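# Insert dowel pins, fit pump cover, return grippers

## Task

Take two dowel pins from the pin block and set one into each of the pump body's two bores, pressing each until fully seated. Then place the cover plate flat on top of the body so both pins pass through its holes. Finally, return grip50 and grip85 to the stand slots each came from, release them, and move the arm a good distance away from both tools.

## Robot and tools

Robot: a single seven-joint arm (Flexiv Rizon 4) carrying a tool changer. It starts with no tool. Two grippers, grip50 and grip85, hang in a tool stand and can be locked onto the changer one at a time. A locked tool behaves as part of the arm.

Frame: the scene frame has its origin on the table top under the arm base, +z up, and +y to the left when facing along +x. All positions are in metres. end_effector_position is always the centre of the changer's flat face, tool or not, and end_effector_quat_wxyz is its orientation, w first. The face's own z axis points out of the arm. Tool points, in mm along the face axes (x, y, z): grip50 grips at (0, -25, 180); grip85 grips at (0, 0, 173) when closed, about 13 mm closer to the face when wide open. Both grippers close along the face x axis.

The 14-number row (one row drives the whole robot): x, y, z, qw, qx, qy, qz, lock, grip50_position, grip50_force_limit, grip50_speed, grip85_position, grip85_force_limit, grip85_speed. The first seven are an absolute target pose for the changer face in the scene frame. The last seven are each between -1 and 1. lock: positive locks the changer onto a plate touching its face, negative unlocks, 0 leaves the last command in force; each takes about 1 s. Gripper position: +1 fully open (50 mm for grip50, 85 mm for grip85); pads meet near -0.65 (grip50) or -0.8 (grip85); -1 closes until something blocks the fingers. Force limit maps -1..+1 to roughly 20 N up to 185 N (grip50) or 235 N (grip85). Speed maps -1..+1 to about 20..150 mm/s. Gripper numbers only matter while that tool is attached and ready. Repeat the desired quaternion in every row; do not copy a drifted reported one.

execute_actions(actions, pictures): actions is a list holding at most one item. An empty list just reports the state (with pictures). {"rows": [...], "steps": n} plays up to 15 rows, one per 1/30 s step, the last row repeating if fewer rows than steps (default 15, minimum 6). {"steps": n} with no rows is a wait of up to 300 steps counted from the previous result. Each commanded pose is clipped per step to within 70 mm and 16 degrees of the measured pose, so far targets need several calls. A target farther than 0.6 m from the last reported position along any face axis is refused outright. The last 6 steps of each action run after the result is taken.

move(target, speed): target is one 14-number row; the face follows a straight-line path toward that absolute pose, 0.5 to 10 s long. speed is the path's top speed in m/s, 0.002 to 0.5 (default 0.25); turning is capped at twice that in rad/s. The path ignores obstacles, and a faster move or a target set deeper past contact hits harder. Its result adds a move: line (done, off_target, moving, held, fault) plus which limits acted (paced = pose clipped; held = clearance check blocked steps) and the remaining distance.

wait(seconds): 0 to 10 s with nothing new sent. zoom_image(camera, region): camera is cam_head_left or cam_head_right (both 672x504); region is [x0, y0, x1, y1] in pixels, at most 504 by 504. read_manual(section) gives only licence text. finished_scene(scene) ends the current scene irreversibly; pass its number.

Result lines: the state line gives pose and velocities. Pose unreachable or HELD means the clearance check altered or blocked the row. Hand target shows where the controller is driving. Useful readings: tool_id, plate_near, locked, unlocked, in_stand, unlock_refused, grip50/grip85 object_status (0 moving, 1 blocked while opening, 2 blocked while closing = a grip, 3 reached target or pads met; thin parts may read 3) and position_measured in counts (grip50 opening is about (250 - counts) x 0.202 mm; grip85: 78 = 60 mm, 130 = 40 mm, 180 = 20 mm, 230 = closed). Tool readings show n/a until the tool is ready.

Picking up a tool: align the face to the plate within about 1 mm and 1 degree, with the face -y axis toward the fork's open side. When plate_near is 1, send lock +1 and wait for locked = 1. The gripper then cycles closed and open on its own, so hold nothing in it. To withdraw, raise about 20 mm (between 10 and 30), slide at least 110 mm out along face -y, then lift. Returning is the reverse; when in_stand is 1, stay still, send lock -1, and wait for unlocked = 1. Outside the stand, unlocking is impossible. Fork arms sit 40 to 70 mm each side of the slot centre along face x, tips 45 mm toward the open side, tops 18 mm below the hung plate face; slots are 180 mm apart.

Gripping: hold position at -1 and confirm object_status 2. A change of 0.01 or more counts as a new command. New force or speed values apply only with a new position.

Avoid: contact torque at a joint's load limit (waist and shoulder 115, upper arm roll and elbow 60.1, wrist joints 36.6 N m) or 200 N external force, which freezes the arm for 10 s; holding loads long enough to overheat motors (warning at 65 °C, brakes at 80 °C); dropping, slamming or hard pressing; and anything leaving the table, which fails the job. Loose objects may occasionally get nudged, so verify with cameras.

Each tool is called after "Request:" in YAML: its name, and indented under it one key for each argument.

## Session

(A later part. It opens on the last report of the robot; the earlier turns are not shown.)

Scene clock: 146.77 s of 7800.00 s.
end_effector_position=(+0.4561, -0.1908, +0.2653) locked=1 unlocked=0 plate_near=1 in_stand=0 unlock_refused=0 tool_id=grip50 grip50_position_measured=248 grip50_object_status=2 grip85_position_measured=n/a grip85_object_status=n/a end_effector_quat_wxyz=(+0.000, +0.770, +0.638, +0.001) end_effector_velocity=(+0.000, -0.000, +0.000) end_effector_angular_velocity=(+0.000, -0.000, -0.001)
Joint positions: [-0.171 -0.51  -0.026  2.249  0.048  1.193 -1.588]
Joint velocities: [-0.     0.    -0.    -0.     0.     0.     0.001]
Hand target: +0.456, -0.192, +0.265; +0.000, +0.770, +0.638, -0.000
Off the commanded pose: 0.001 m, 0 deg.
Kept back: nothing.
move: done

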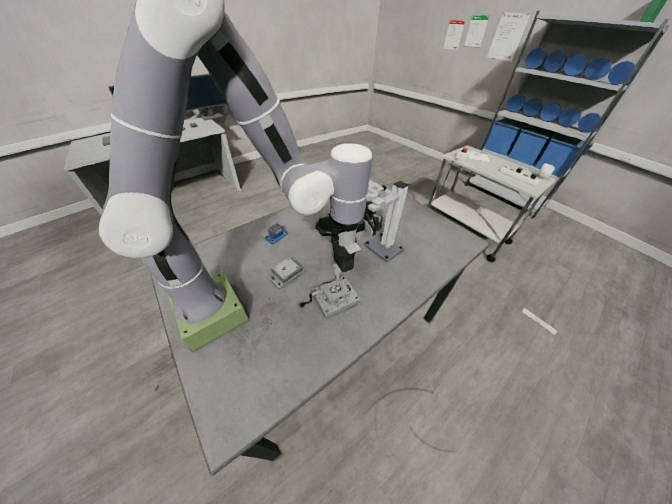

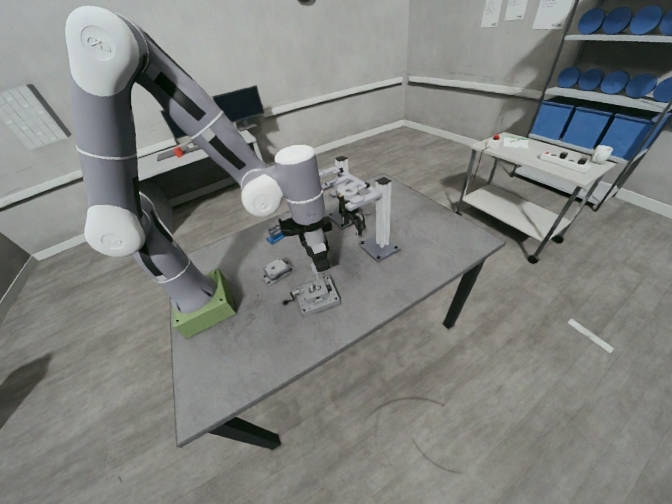

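Request:
move:
  target: [0.4570,-0.1856,0.265,0,0.770,0.638,0,0,-1,0.3,-0.5,1,0,0]
  speed: 0.03

Request:
move:
  target: [0.4864,-0.1912,0.265,0,0.770,0.638,0,0,-1,0.3,-0.5,1,0,0]
  speed: 0.04

Request:
move:
  target: [0.4835,-0.2069,0.265,0,0.770,0.638,0,0,-1,0.3,-0.5,1,0,0]
  speed: 0.01

Request:
move:
  target: [0.4786,-0.2060,0.265,0,0.770,0.638,0,0,-1,0.3,-0.5,1,0,0]
  speed: 0.005

Request:
zoom_image:
  camera: "cam_head_left"
  region: [315, 260, 365, 300]

Scene clock: 148.03 s of 7800.00 s.
end_effector_position=(+0.4570, -0.1856, +0.2649) locked=1 unlocked=0 plate_near=1 in_stand=0 unlock_refused=0 tool_id=grip50 grip50_position_measured=248 grip50_object_status=2 grip85_position_measured=n/a grip85_object_status=n/a end_effector_quat_wxyz=(-0.000, +0.770, +0.638, -0.000) end_effector_velocity=(-0.000, -0.000, -0.000) end_effector_angular_velocity=(-0.000, +0.000, +0.001)
Joint positions: [-0.159 -0.51  -0.027  2.253  0.048  1.194 -1.576]
Joint velocities: [ 0.    -0.    -0.001 -0.     0.    -0.    -0.001]
Hand target: +0.457, -0.186, +0.265; -0.000, +0.770, +0.638, +0.000
Off the commanded pose: 0.000 m, 0 deg.
Kept back: nothing.
move: done

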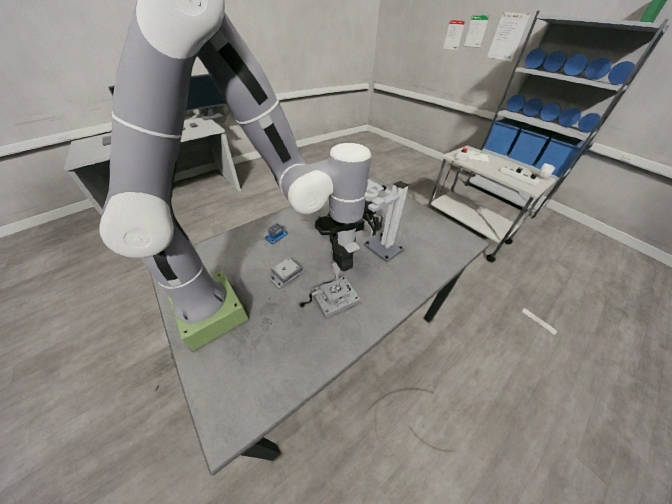

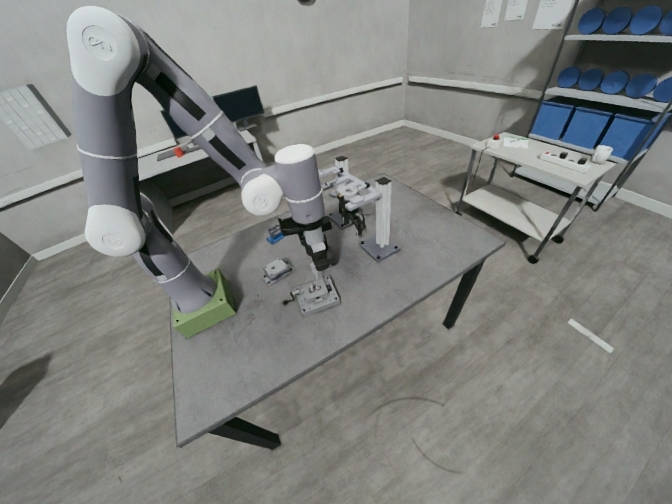

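Scene clock: 149.03 s of 7800.00 s.
end_effector_position=(+0.4866, -0.1912, +0.2653) locked=1 unlocked=0 plate_near=1 in_stand=0 unlock_refused=0 tool_id=grip50 grip50_position_measured=248 grip50_object_status=2 grip85_position_measured=n/a grip85_object_status=n/a end_effector_quat_wxyz=(+0.000, +0.770, +0.638, +0.000) end_effector_velocity=(+0.000, +0.000, +0.000) end_effector_angular_velocity=(-0.000, -0.001, +0.002)
Joint positions: [-0.163 -0.547 -0.027  2.165  0.045  1.145 -1.576]
Joint velocities: [-0.     0.     0.    -0.    -0.001  0.    -0.001]
Hand target: +0.486, -0.191, +0.265; -0.000, +0.770, +0.638, +0.000
Off the commanded pose: 0.000 m, 0 deg.
Kept back: nothing.
move: done

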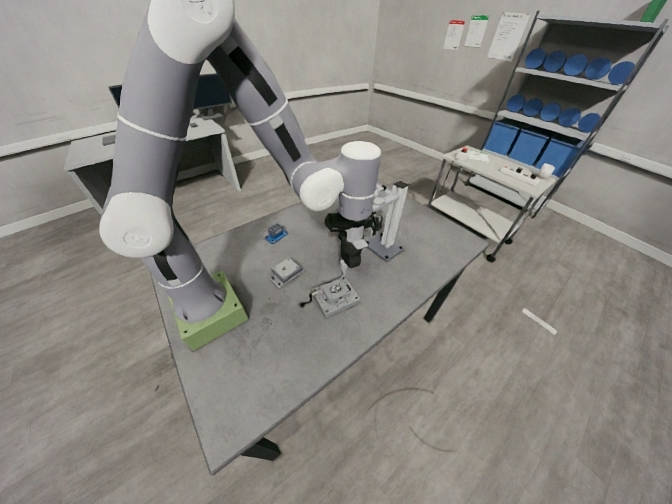

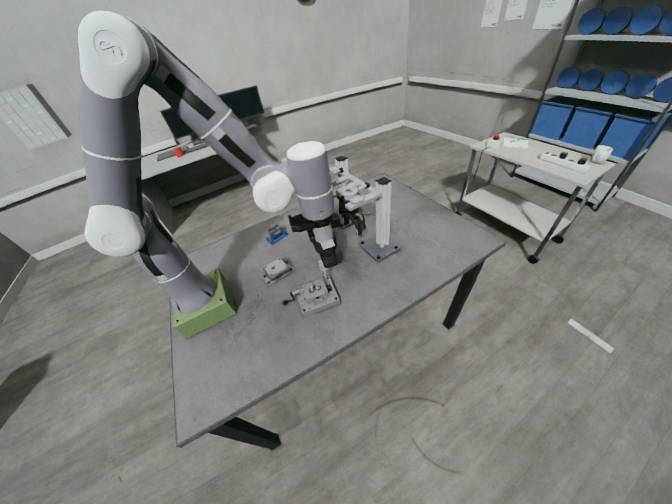

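Scene clock: 150.87 s of 7800.00 s.
end_effector_position=(+0.4836, -0.2069, +0.2651) locked=1 unlocked=0 plate_near=1 in_stand=0 unlock_refused=0 tool_id=grip50 grip50_position_measured=248 grip50_object_status=2 grip85_position_measured=n/a grip85_object_status=n/a end_effector_quat_wxyz=(+0.000, +0.770, +0.638, +0.000) end_effector_velocity=(-0.000, -0.000, -0.000) end_effector_angular_velocity=(+0.000, +0.000, -0.000)
Joint positions: [-0.194 -0.552 -0.027  2.155  0.045  1.139 -1.606]
Joint velocities: [-0.    -0.    -0.    -0.     0.001 -0.    -0.   ]
Hand target: +0.484, -0.207, +0.265; +0.000, +0.770, +0.638, -0.000
Off the commanded pose: 0.000 m, 0 deg.
Kept back: nothing.
move: done

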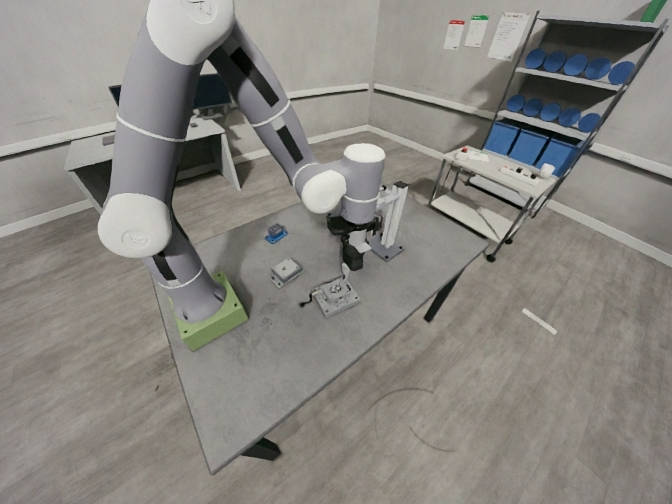

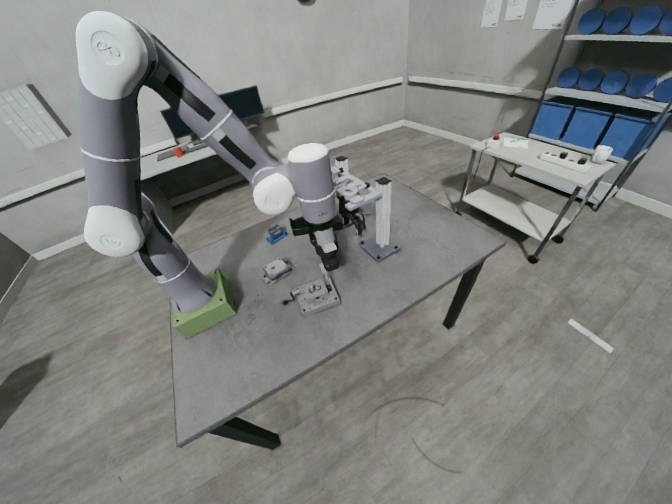

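Scene clock: 152.10 s of 7800.00 s.
end_effector_position=(+0.4786, -0.2060, +0.2649) locked=1 unlocked=0 plate_near=1 in_stand=0 unlock_refused=0 tool_id=grip50 grip50_position_measured=248 grip50_object_status=2 grip85_position_measured=n/a grip85_object_status=n/a end_effector_quat_wxyz=(-0.000, +0.770, +0.638, -0.000) end_effector_velocity=(-0.000, +0.000, -0.000) end_effector_angular_velocity=(+0.000, +0.000, +0.001)
Joint positions: [-0.194 -0.546 -0.027  2.169  0.045  1.147 -1.606]
Joint velocities: [-0.    -0.     0.001  0.     0.    -0.    -0.   ]
Hand target: +0.479, -0.206, +0.265; +0.000, +0.770, +0.638, -0.000
Off the commanded pose: 0.000 m, 0 deg.
Kept back: nothing.
move: done

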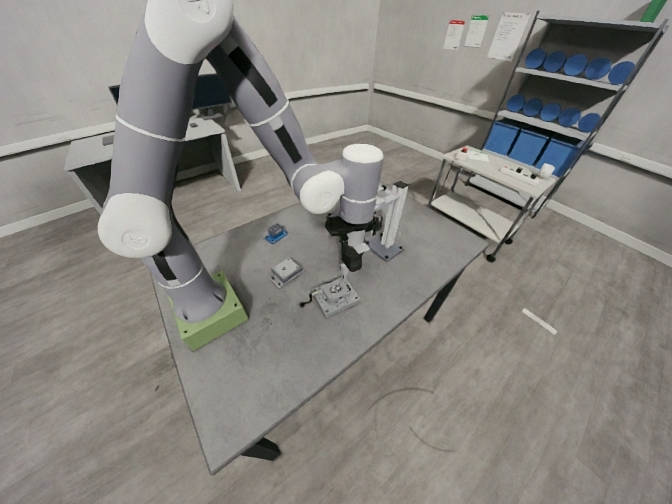

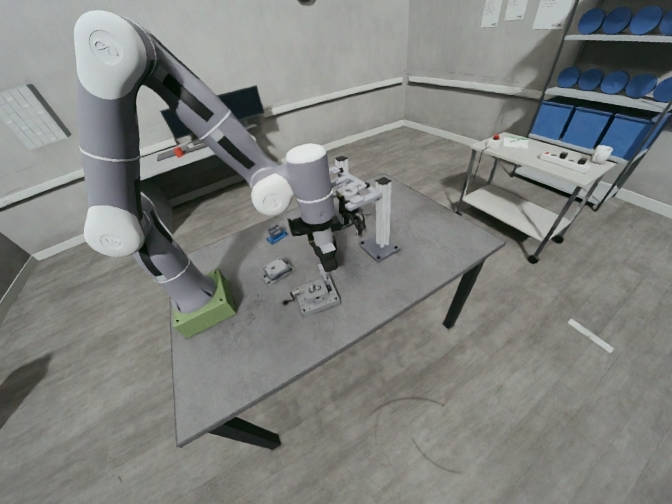

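Region (315, 260, 365, 300) of cam_head_left's 672x504 image, scaled by 10.080, with more detail than that image has; it fills the top 403 rows of this view, and the rest is white.

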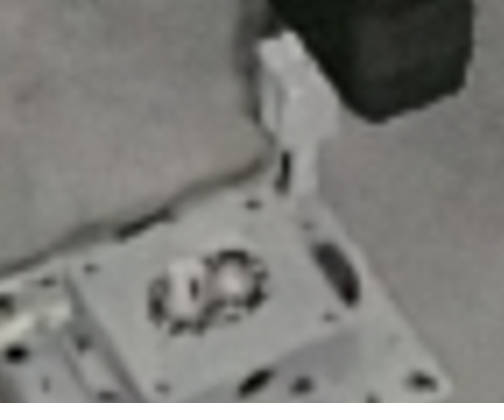

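Request:
move:
  target: [0.4752,-0.2053,0.265,0,0.770,0.638,0,0,-1,0.3,-0.5,1,0,0]
  speed: 0.004

Request:
move:
  target: [0.4722,-0.2048,0.265,0,0.770,0.638,0,0,-1,0.3,-0.5,1,0,0]
  speed: 0.004

Scene clock: 153.40 s of 7800.00 s.
end_effector_position=(+0.4752, -0.2053, +0.2649) locked=1 unlocked=0 plate_near=1 in_stand=0 unlock_refused=0 tool_id=grip50 grip50_position_measured=248 grip50_object_status=2 grip85_position_measured=n/a grip85_object_status=n/a end_effector_quat_wxyz=(-0.000, +0.770, +0.638, -0.000) end_effector_velocity=(+0.000, -0.000, +0.000) end_effector_angular_velocity=(-0.000, -0.000, +0.000)
Joint positions: [-0.194 -0.542 -0.027  2.18   0.045  1.153 -1.606]
Joint velocities: [-0.     0.     0.    -0.    -0.001 -0.     0.   ]
Hand target: +0.475, -0.205, +0.265; +0.000, +0.770, +0.638, -0.000
Off the commanded pose: 0.000 m, 0 deg.
Kept back: nothing.
move: done

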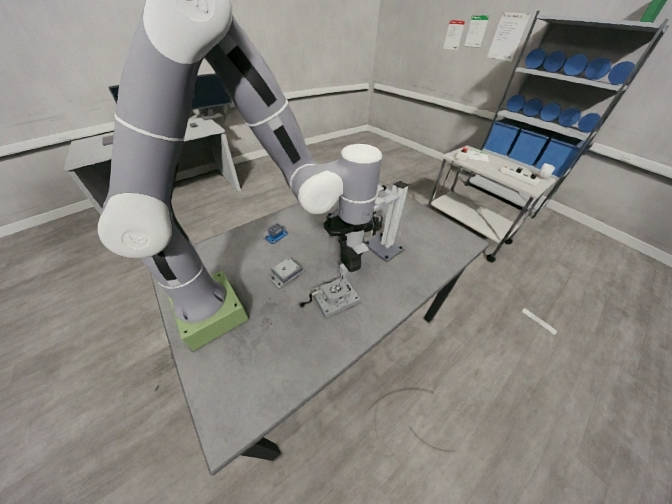

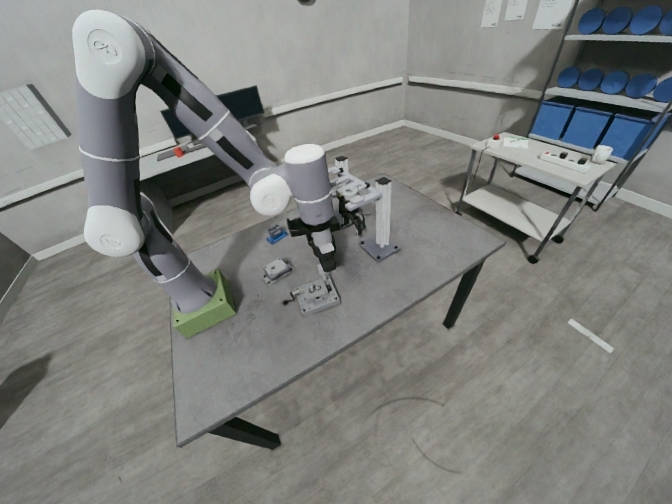

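Scene clock: 154.37 s of 7800.00 s.
end_effector_position=(+0.4725, -0.2048, +0.2651) locked=1 unlocked=0 plate_near=1 in_stand=0 unlock_refused=0 tool_id=grip50 grip50_position_measured=248 grip50_object_status=2 grip85_position_measured=n/a grip85_object_status=n/a end_effector_quat_wxyz=(+0.000, +0.770, +0.638, +0.000) end_effector_velocity=(+0.000, -0.000, +0.000) end_effector_angular_velocity=(+0.000, -0.000, -0.002)
Joint positions: [-0.194 -0.538 -0.026  2.188  0.045  1.158 -1.607]
Joint velocities: [-0.     0.     0.    -0.     0.     0.     0.001]
Hand target: +0.472, -0.205, +0.265; +0.000, +0.770, +0.638, -0.000
Off the commanded pose: 0.000 m, 0 deg.
Kept back: nothing.
move: done

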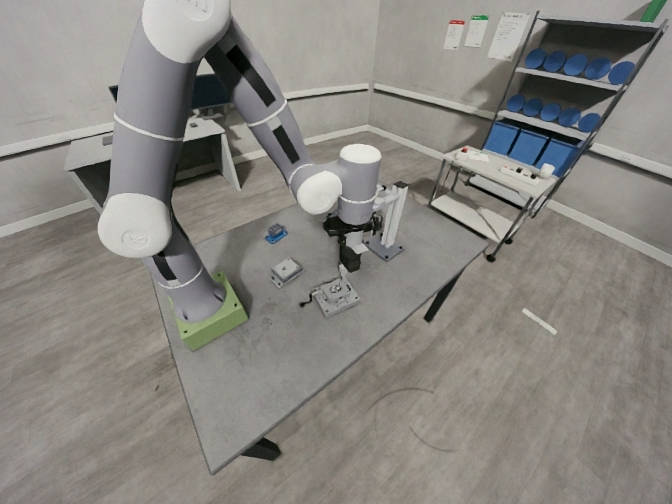

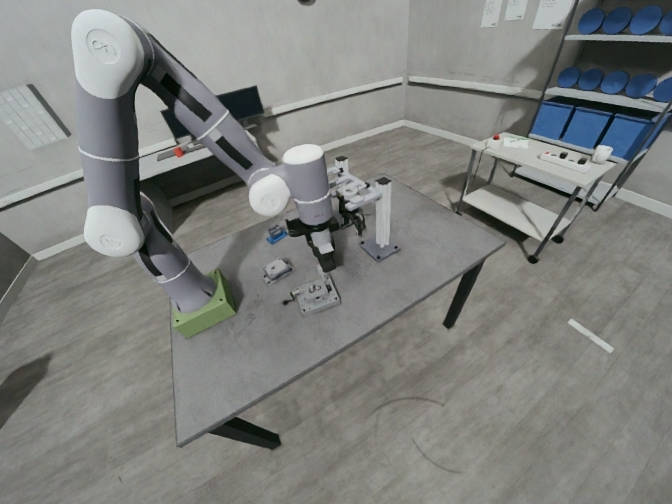

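Request:
move:
  target: [0.475,-0.2053,0.285,0,0.770,0.638,0,0,-1,0.3,-0.5,1,0,0]
  speed: 0.05

Request:
move:
  target: [0.3690,-0.2310,0.285,0,0.770,0.638,0,0,-1,0.3,-0.5,1,0,0]
  speed: 0.12

Request:
move:
  target: [0.3690,-0.2310,0.267,0,0.770,0.638,0,0,-1,0.3,-0.5,1,0,0]
  speed: 0.015

Request:
move:
  target: [0.3739,-0.2319,0.265,0,0.770,0.638,0,0,-1,0.3,-0.5,1,0,0]
  speed: 0.005

Request:
move:
  target: [0.3773,-0.2326,0.265,0,0.770,0.638,0,0,-1,0.3,-0.5,1,0,0]
  speed: 0.004

Scene clock: 155.60 s of 7800.00 s.
end_effector_position=(+0.4751, -0.2053, +0.2852) locked=1 unlocked=0 plate_near=1 in_stand=0 unlock_refused=0 tool_id=grip50 grip50_position_measured=248 grip50_object_status=2 grip85_position_measured=n/a grip85_object_status=n/a end_effector_quat_wxyz=(+0.000, +0.770, +0.638, +0.000) end_effector_velocity=(-0.000, +0.000, -0.000) end_effector_angular_velocity=(+0.000, +0.000, +0.000)
Joint positions: [-0.194 -0.489 -0.028  2.183  0.04   1.105 -1.603]
Joint velocities: [ 0. -0. -0.  0.  0.  0. -0.]
Hand target: +0.475, -0.205, +0.285; +0.000, +0.770, +0.638, -0.000
Off the commanded pose: 0.000 m, 0 deg.
Kept back: nothing.
move: done

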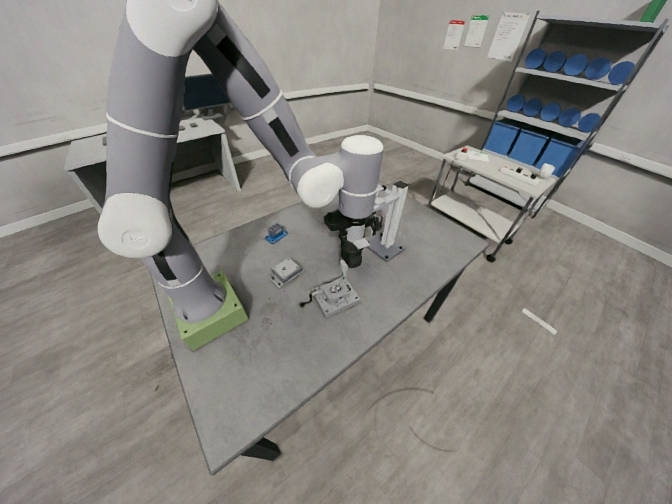

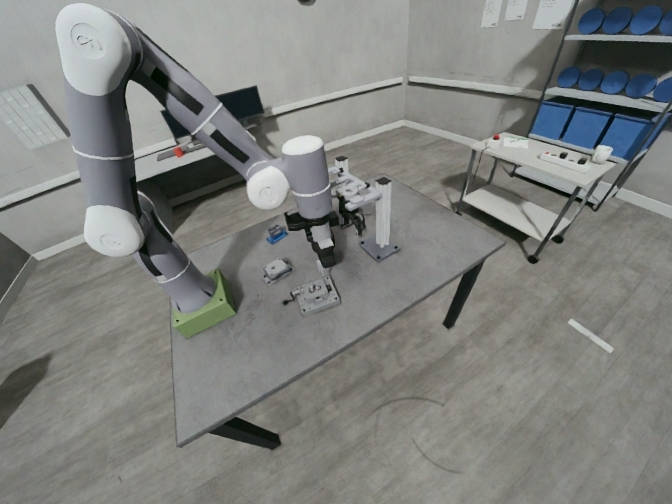

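Scene clock: 156.80 s of 7800.00 s.
end_effector_position=(+0.3689, -0.2311, +0.2847) locked=1 unlocked=0 plate_near=1 in_stand=0 unlock_refused=0 tool_id=grip50 grip50_position_measured=256 grip50_object_status=3 grip85_position_measured=n/a grip85_object_status=n/a end_effector_quat_wxyz=(+0.000, +0.770, +0.638, -0.000) end_effector_velocity=(+0.000, +0.000, +0.000) end_effector_angular_velocity=(-0.000, -0.000, +0.002)
Joint positions: [-0.283 -0.376 -0.042  2.424  0.059  1.23  -1.726]
Joint velocities: [ 0.001  0.     0.    -0.    -0.    -0.    -0.001]
Hand target: +0.369, -0.231, +0.285; +0.000, +0.770, +0.638, -0.000
Off the commanded pose: 0.000 m, 0 deg.
Kept back: nothing.
move: done

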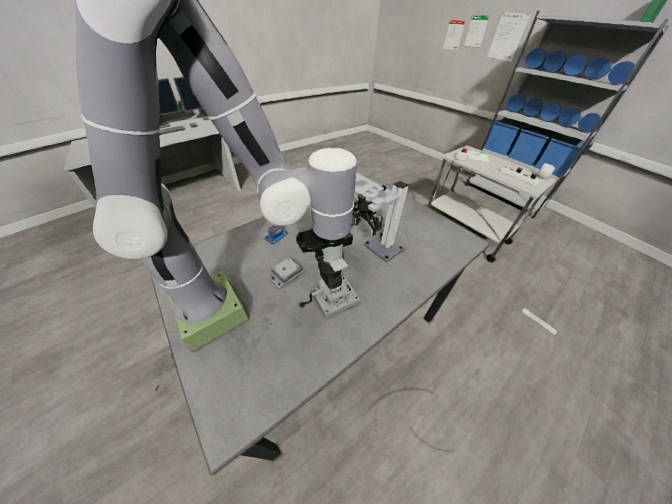

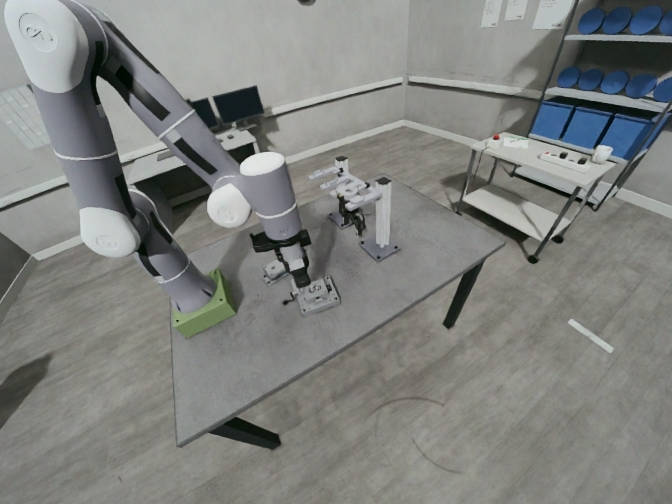

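Scene clock: 158.20 s of 7800.00 s.
end_effector_position=(+0.3690, -0.2310, +0.2670) locked=1 unlocked=0 plate_near=1 in_stand=0 unlock_refused=0 tool_id=grip50 grip50_position_measured=256 grip50_object_status=3 grip85_position_measured=n/a grip85_object_status=n/a end_effector_quat_wxyz=(-0.000, +0.770, +0.638, -0.000) end_effector_velocity=(+0.000, +0.000, -0.000) end_effector_angular_velocity=(+0.000, -0.000, -0.000)
Joint positions: [-0.289 -0.434 -0.033  2.419  0.067  1.284 -1.732]
Joint velocities: [-0.001 -0.     0.001 -0.     0.    -0.     0.   ]
Hand target: +0.369, -0.231, +0.267; -0.000, +0.770, +0.638, +0.000
Off the commanded pose: 0.000 m, 0 deg.
Kept back: nothing.
move: done

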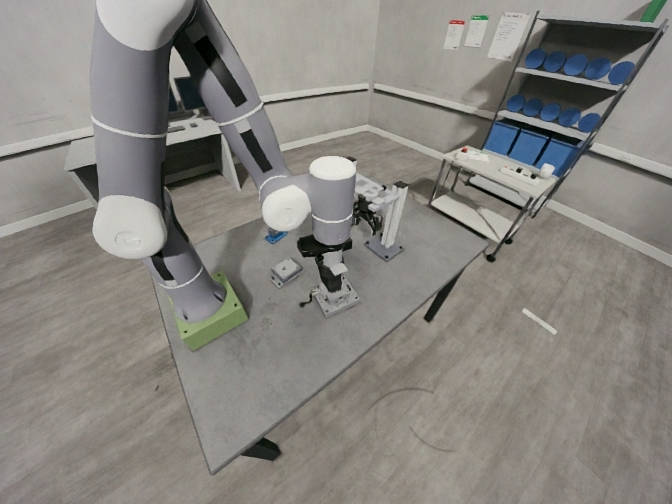

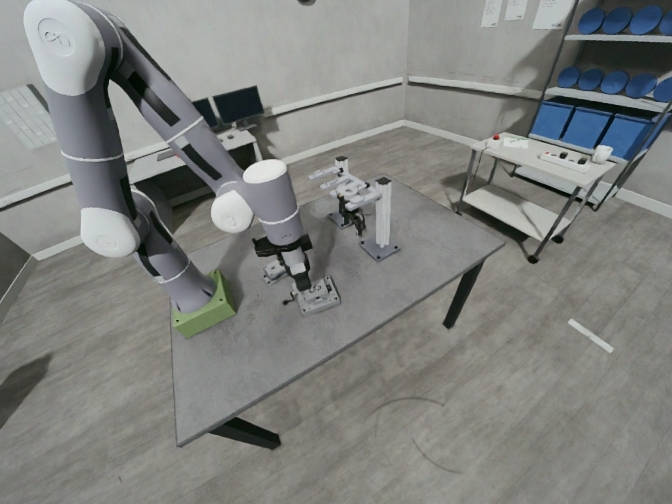

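Scene clock: 159.50 s of 7800.00 s.
end_effector_position=(+0.3739, -0.2320, +0.2651) locked=1 unlocked=0 plate_near=1 in_stand=0 unlock_refused=0 tool_id=grip50 grip50_position_measured=256 grip50_object_status=3 grip85_position_measured=n/a grip85_object_status=n/a end_effector_quat_wxyz=(+0.000, +0.770, +0.638, +0.000) end_effector_velocity=(+0.000, -0.000, +0.000) end_effector_angular_velocity=(-0.000, -0.001, -0.001)
Joint positions: [-0.288 -0.446 -0.033  2.406  0.067  1.283 -1.731]
Joint velocities: [-0. -0. -0. -0.  0.  0.  0.]
Hand target: +0.374, -0.232, +0.265; -0.000, +0.770, +0.638, +0.000
Off the commanded pose: 0.000 m, 0 deg.
Kept back: nothing.
move: done

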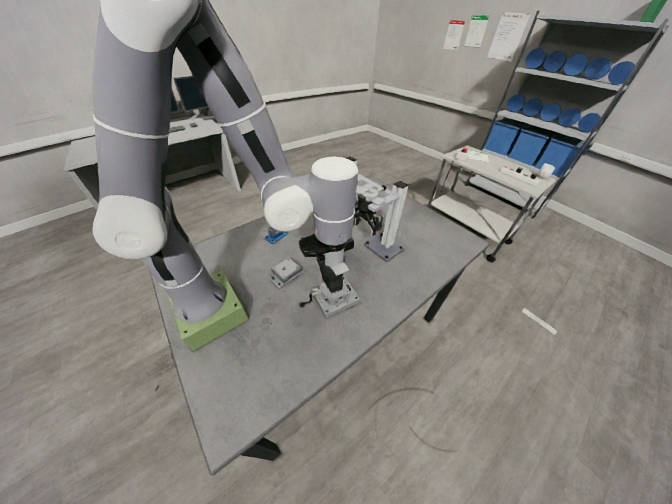

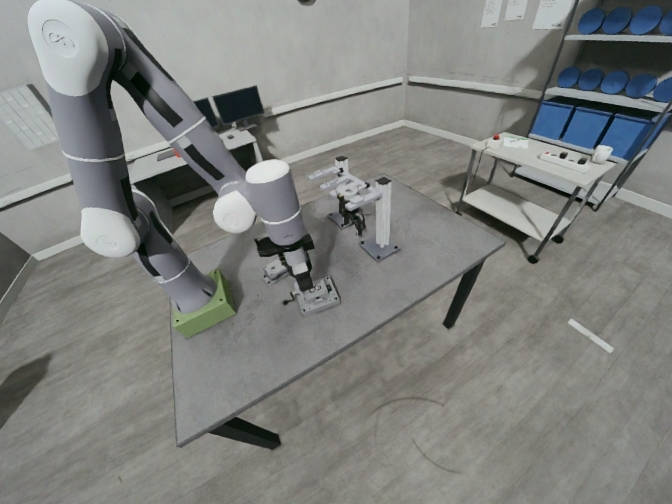

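Scene clock: 160.57 s of 7800.00 s.
end_effector_position=(+0.3774, -0.2326, +0.2651) locked=1 unlocked=0 plate_near=1 in_stand=0 unlock_refused=0 tool_id=grip50 grip50_position_measured=256 grip50_object_status=3 grip85_position_measured=n/a grip85_object_status=n/a end_effector_quat_wxyz=(+0.000, +0.770, +0.638, +0.000) end_effector_velocity=(+0.000, -0.000, +0.000) end_effector_angular_velocity=(-0.000, -0.000, -0.000)
Joint positions: [-0.287 -0.449 -0.033  2.396  0.067  1.278 -1.73 ]
Joint velocities: [ 0.     0.    -0.    -0.    -0.001 -0.     0.001]
Hand target: +0.377, -0.233, +0.265; -0.000, +0.770, +0.638, +0.000
Off the commanded pose: 0.000 m, 0 deg.
Kept back: nothing.
move: done

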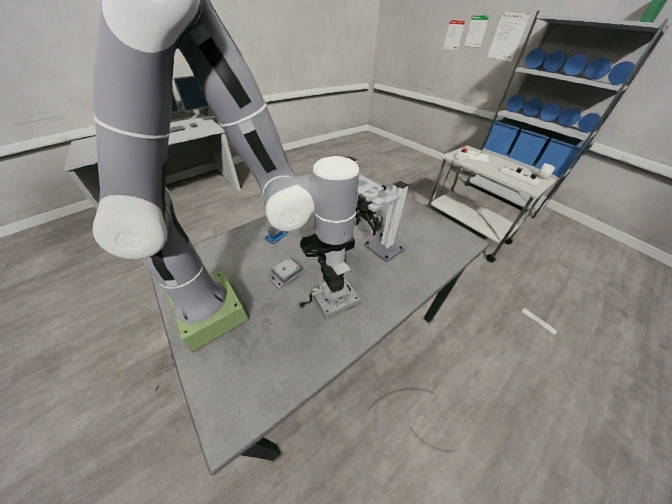

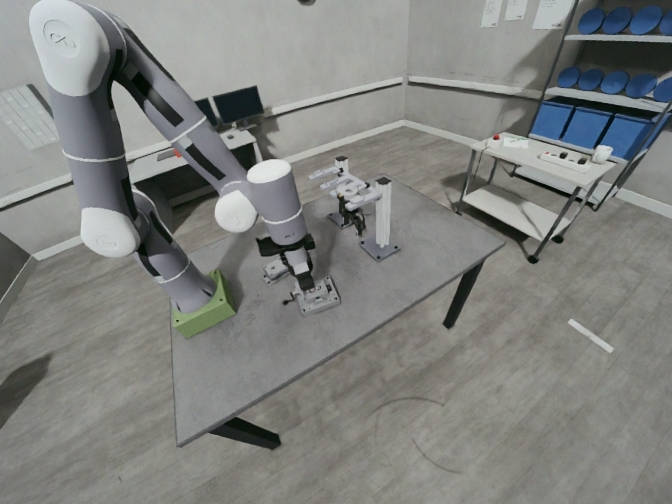

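Request:
move:
  target: [0.40,0.10,0.36,0,0.6225,0.7826,0,0,-0.25,0.3,0,0,0,0]
  speed: 0.2

Request:
zoom_image:
  camera: "cam_head_left"
  region: [220,180,520,400]

Scene clock: 163.60 s of 7800.00 s.
end_effector_position=(+0.3996, +0.1001, +0.3601) locked=1 unlocked=0 plate_near=1 in_stand=0 unlock_refused=0 tool_id=grip50 grip50_position_measured=189 grip50_object_status=3 grip85_position_measured=n/a grip85_object_status=n/a end_effector_quat_wxyz=(-0.001, +0.622, +0.783, +0.000) end_effector_velocity=(-0.000, +0.000, +0.000) end_effector_angular_velocity=(+0.000, -0.000, -0.001)
Joint positions: [ 0.238 -0.128  0.24   2.439 -0.051  0.998 -1.245]
Joint velocities: [-0.     0.     0.    -0.     0.001  0.     0.   ]
Hand target: +0.400, +0.100, +0.360; -0.001, +0.622, +0.783, +0.000
Off the commanded pose: 0.000 m, 0 deg.
Kept back: nothing.
move: done

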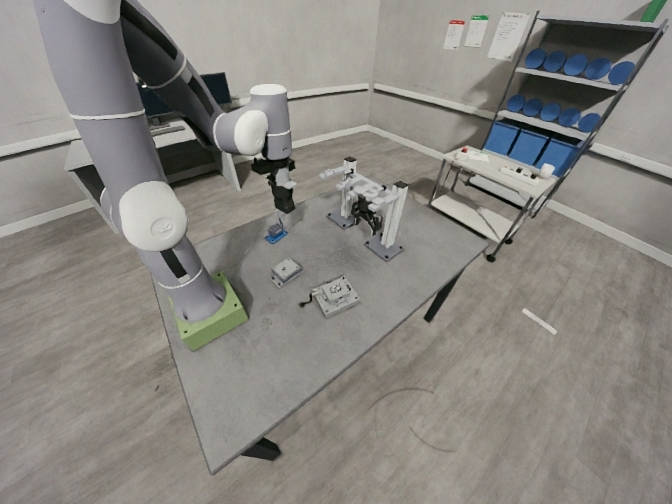

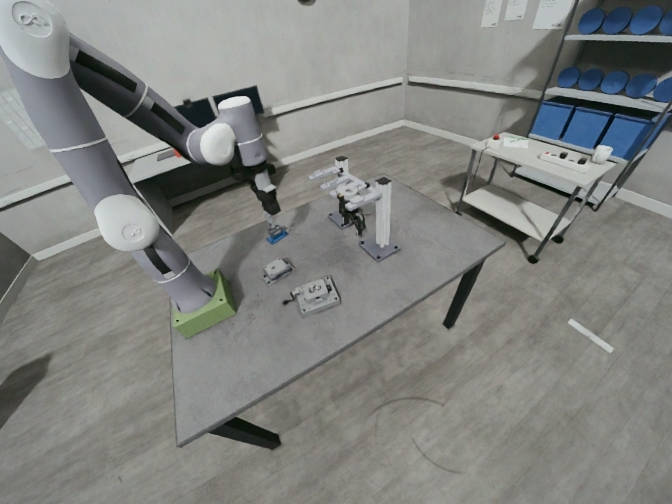

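Region (220, 180, 520, 400) of cam_head_left's 672x504 image, scaled by 1.680, with more detail than that image has; it fills the top 370 rows of this view, and the rest is white.

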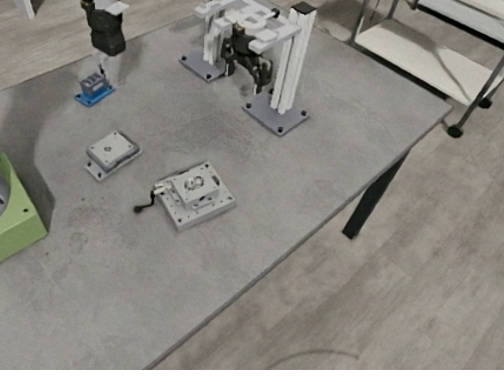

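Request:
zoom_image:
  camera: "cam_head_left"
  region: [260,250,380,330]

Request:
zoom_image:
  camera: "cam_head_right"
  region: [250,215,360,325]

Region (260, 250, 380, 330) of cam_head_left's 672x504 image, scaled by 4.200, with more detail than that image has.

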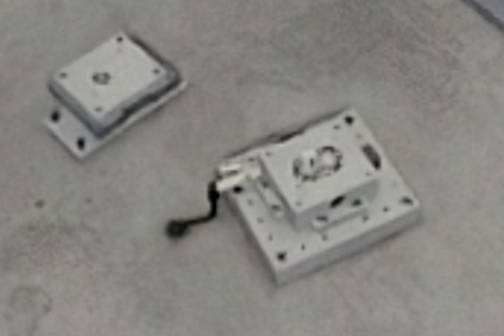

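Region (250, 215, 360, 325) of cam_head_right's 672x504 image, scaled by 4.582, with more detail than that image has.

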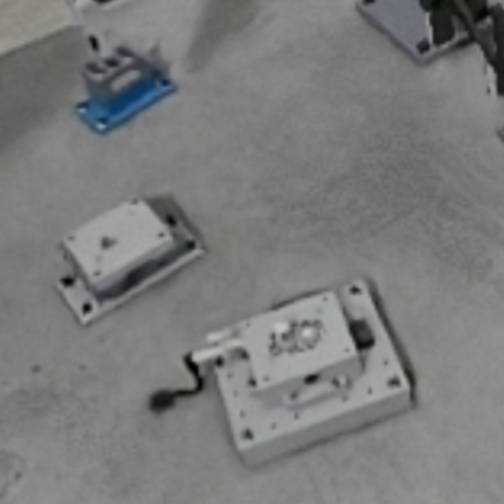

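Request:
move:
  target: [0.4366,0.2407,0.26,0,0.6225,0.7826,0,0,-0.25,0.3,0,0,0,0]
  speed: 0.2

Request:
move:
  target: [0.4366,0.2407,0.2515,0,0.6225,0.7826,0,0,-0.25,0.3,0,0,0,0]
  speed: 0.01

Scene clock: 165.17 s of 7800.00 s.
end_effector_position=(+0.4368, +0.2409, +0.2603) locked=1 unlocked=0 plate_near=1 in_stand=0 unlock_refused=0 tool_id=grip50 grip50_position_measured=189 grip50_object_status=3 grip85_position_measured=n/a grip85_object_status=n/a end_effector_quat_wxyz=(-0.001, +0.623, +0.782, +0.000) end_effector_velocity=(+0.000, -0.000, +0.000) end_effector_angular_velocity=(+0.001, -0.000, -0.002)
Joint positions: [ 0.479 -0.54   0.177  2.259 -0.258  1.216 -0.889]
Joint velocities: [-0.001  0.001  0.001  0.     0.001  0.     0.001]
Hand target: +0.437, +0.241, +0.260; -0.001, +0.623, +0.782, +0.000
Off the commanded pose: 0.000 m, 0 deg.
Kept back: nothing.
move: done

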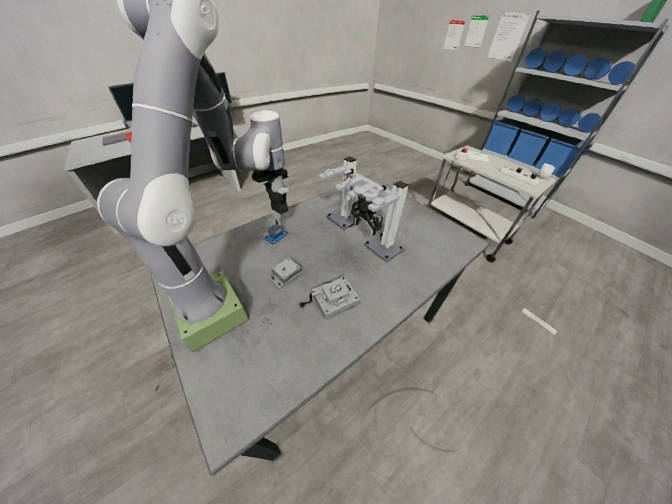

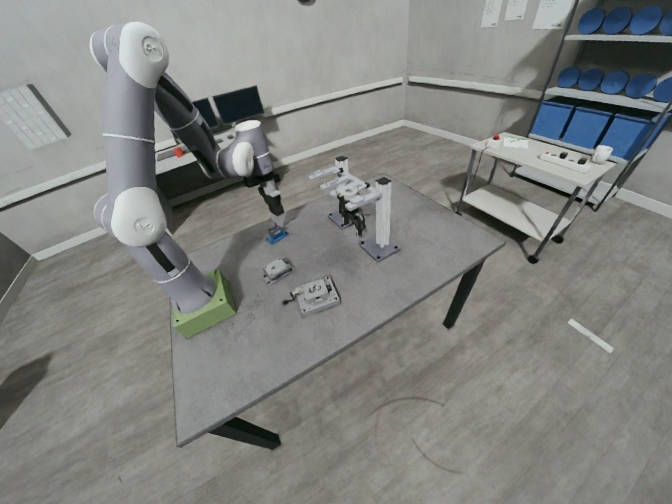

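Scene clock: 166.27 s of 7800.00 s.
end_effector_position=(+0.4366, +0.2407, +0.2516) locked=1 unlocked=0 plate_near=1 in_stand=0 unlock_refused=0 tool_id=grip50 grip50_position_measured=189 grip50_object_status=3 grip85_position_measured=n/a grip85_object_status=n/a end_effector_quat_wxyz=(-0.000, +0.622, +0.783, -0.000) end_effector_velocity=(+0.000, -0.000, -0.000) end_effector_angular_velocity=(-0.000, -0.000, -0.000)
Joint positions: [ 0.491 -0.561  0.162  2.261 -0.266  1.241 -0.884]
Joint velocities: [ 0.001 -0.    -0.001 -0.    -0.     0.     0.   ]
Hand target: +0.437, +0.241, +0.252; -0.000, +0.623, +0.783, +0.000
Off the commanded pose: 0.000 m, 0 deg.
Kept back: nothing.
move: done

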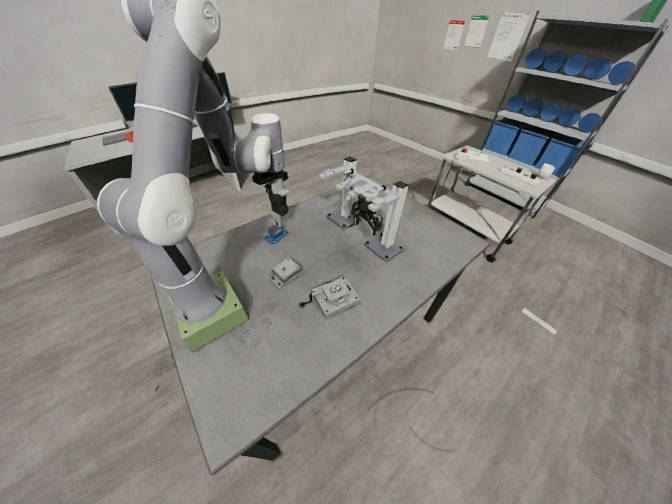

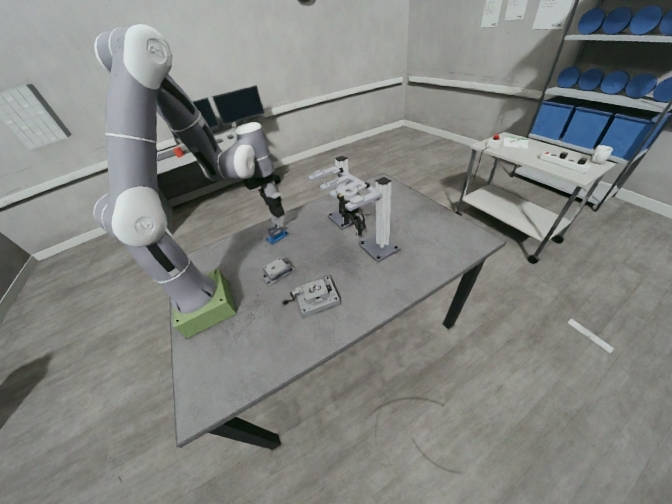

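Request:
move:
  target: [0.4395,0.2414,0.2505,0,0.6225,0.7826,0,0,-0.25,0.3,0,0,0,0]
  speed: 0.005

Request:
move:
  target: [0.4337,0.2400,0.2505,0,0.6225,0.7826,0,0,-0.25,0.3,0,0,0,0]
  speed: 0.005

Scene clock: 167.33 s of 7800.00 s.
end_effector_position=(+0.4385, +0.2410, +0.2499) locked=1 unlocked=0 plate_near=1 in_stand=0 unlock_refused=0 tool_id=grip50 grip50_position_measured=189 grip50_object_status=3 grip85_position_measured=n/a grip85_object_status=n/a end_effector_quat_wxyz=(-0.000, +0.623, +0.783, -0.001) end_effector_velocity=(+0.000, +0.000, +0.000) end_effector_angular_velocity=(+0.000, -0.001, +0.001)
Joint positions: [ 0.489 -0.568  0.162  2.254 -0.266  1.237 -0.886]
Joint velocities: [-0.     0.    -0.    -0.    -0.     0.    -0.001]
Hand target: +0.440, +0.241, +0.251; -0.000, +0.623, +0.783, +0.000
Off the commanded pose: 0.001 m, 0 deg.
Kept back: nothing.
move: done

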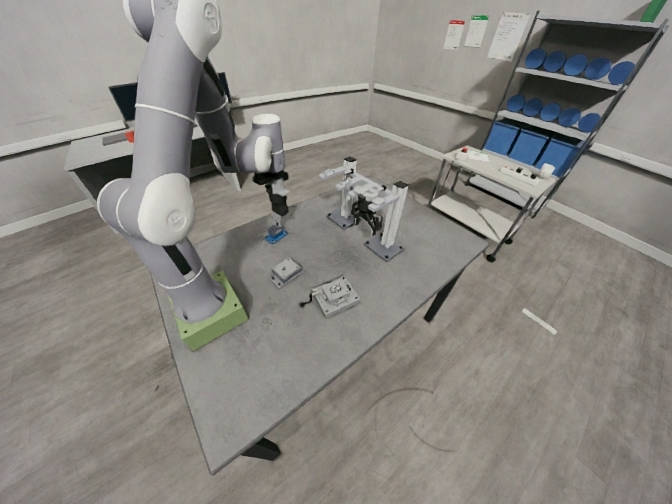

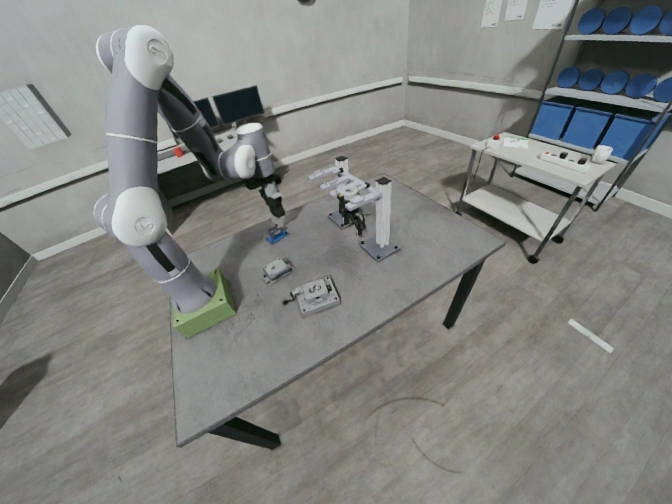

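Scene clock: 168.53 s of 7800.00 s.
end_effector_position=(+0.4339, +0.2400, +0.2506) locked=1 unlocked=0 plate_near=1 in_stand=0 unlock_refused=0 tool_id=grip50 grip50_position_measured=189 grip50_object_status=3 grip85_position_measured=n/a grip85_object_status=n/a end_effector_quat_wxyz=(+0.000, +0.623, +0.783, +0.000) end_effector_velocity=(+0.000, +0.000, +0.000) end_effector_angular_velocity=(-0.000, -0.000, +0.003)
Joint positions: [ 0.496 -0.56   0.158  2.27  -0.266  1.249 -0.881]
Joint velocities: [ 0.     0.    -0.     0.    -0.001  0.    -0.002]
Hand target: +0.434, +0.240, +0.250; -0.000, +0.623, +0.783, -0.000
Off the commanded pose: 0.000 m, 0 deg.
Kept back: nothing.
move: done

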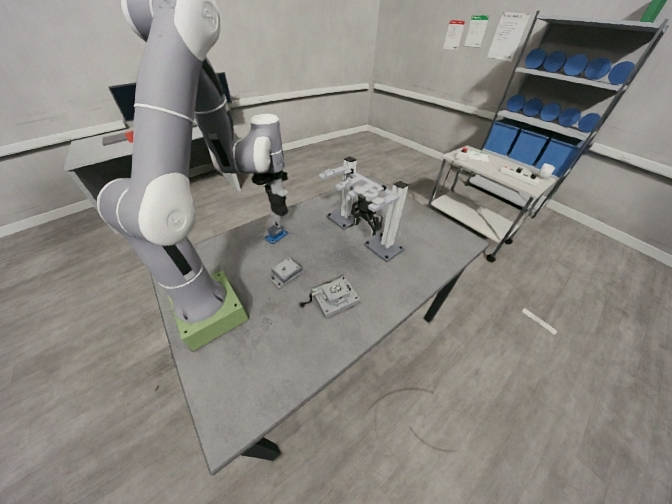

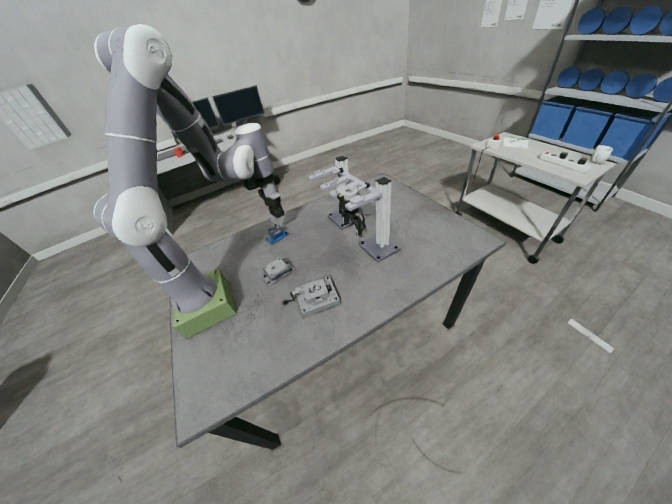

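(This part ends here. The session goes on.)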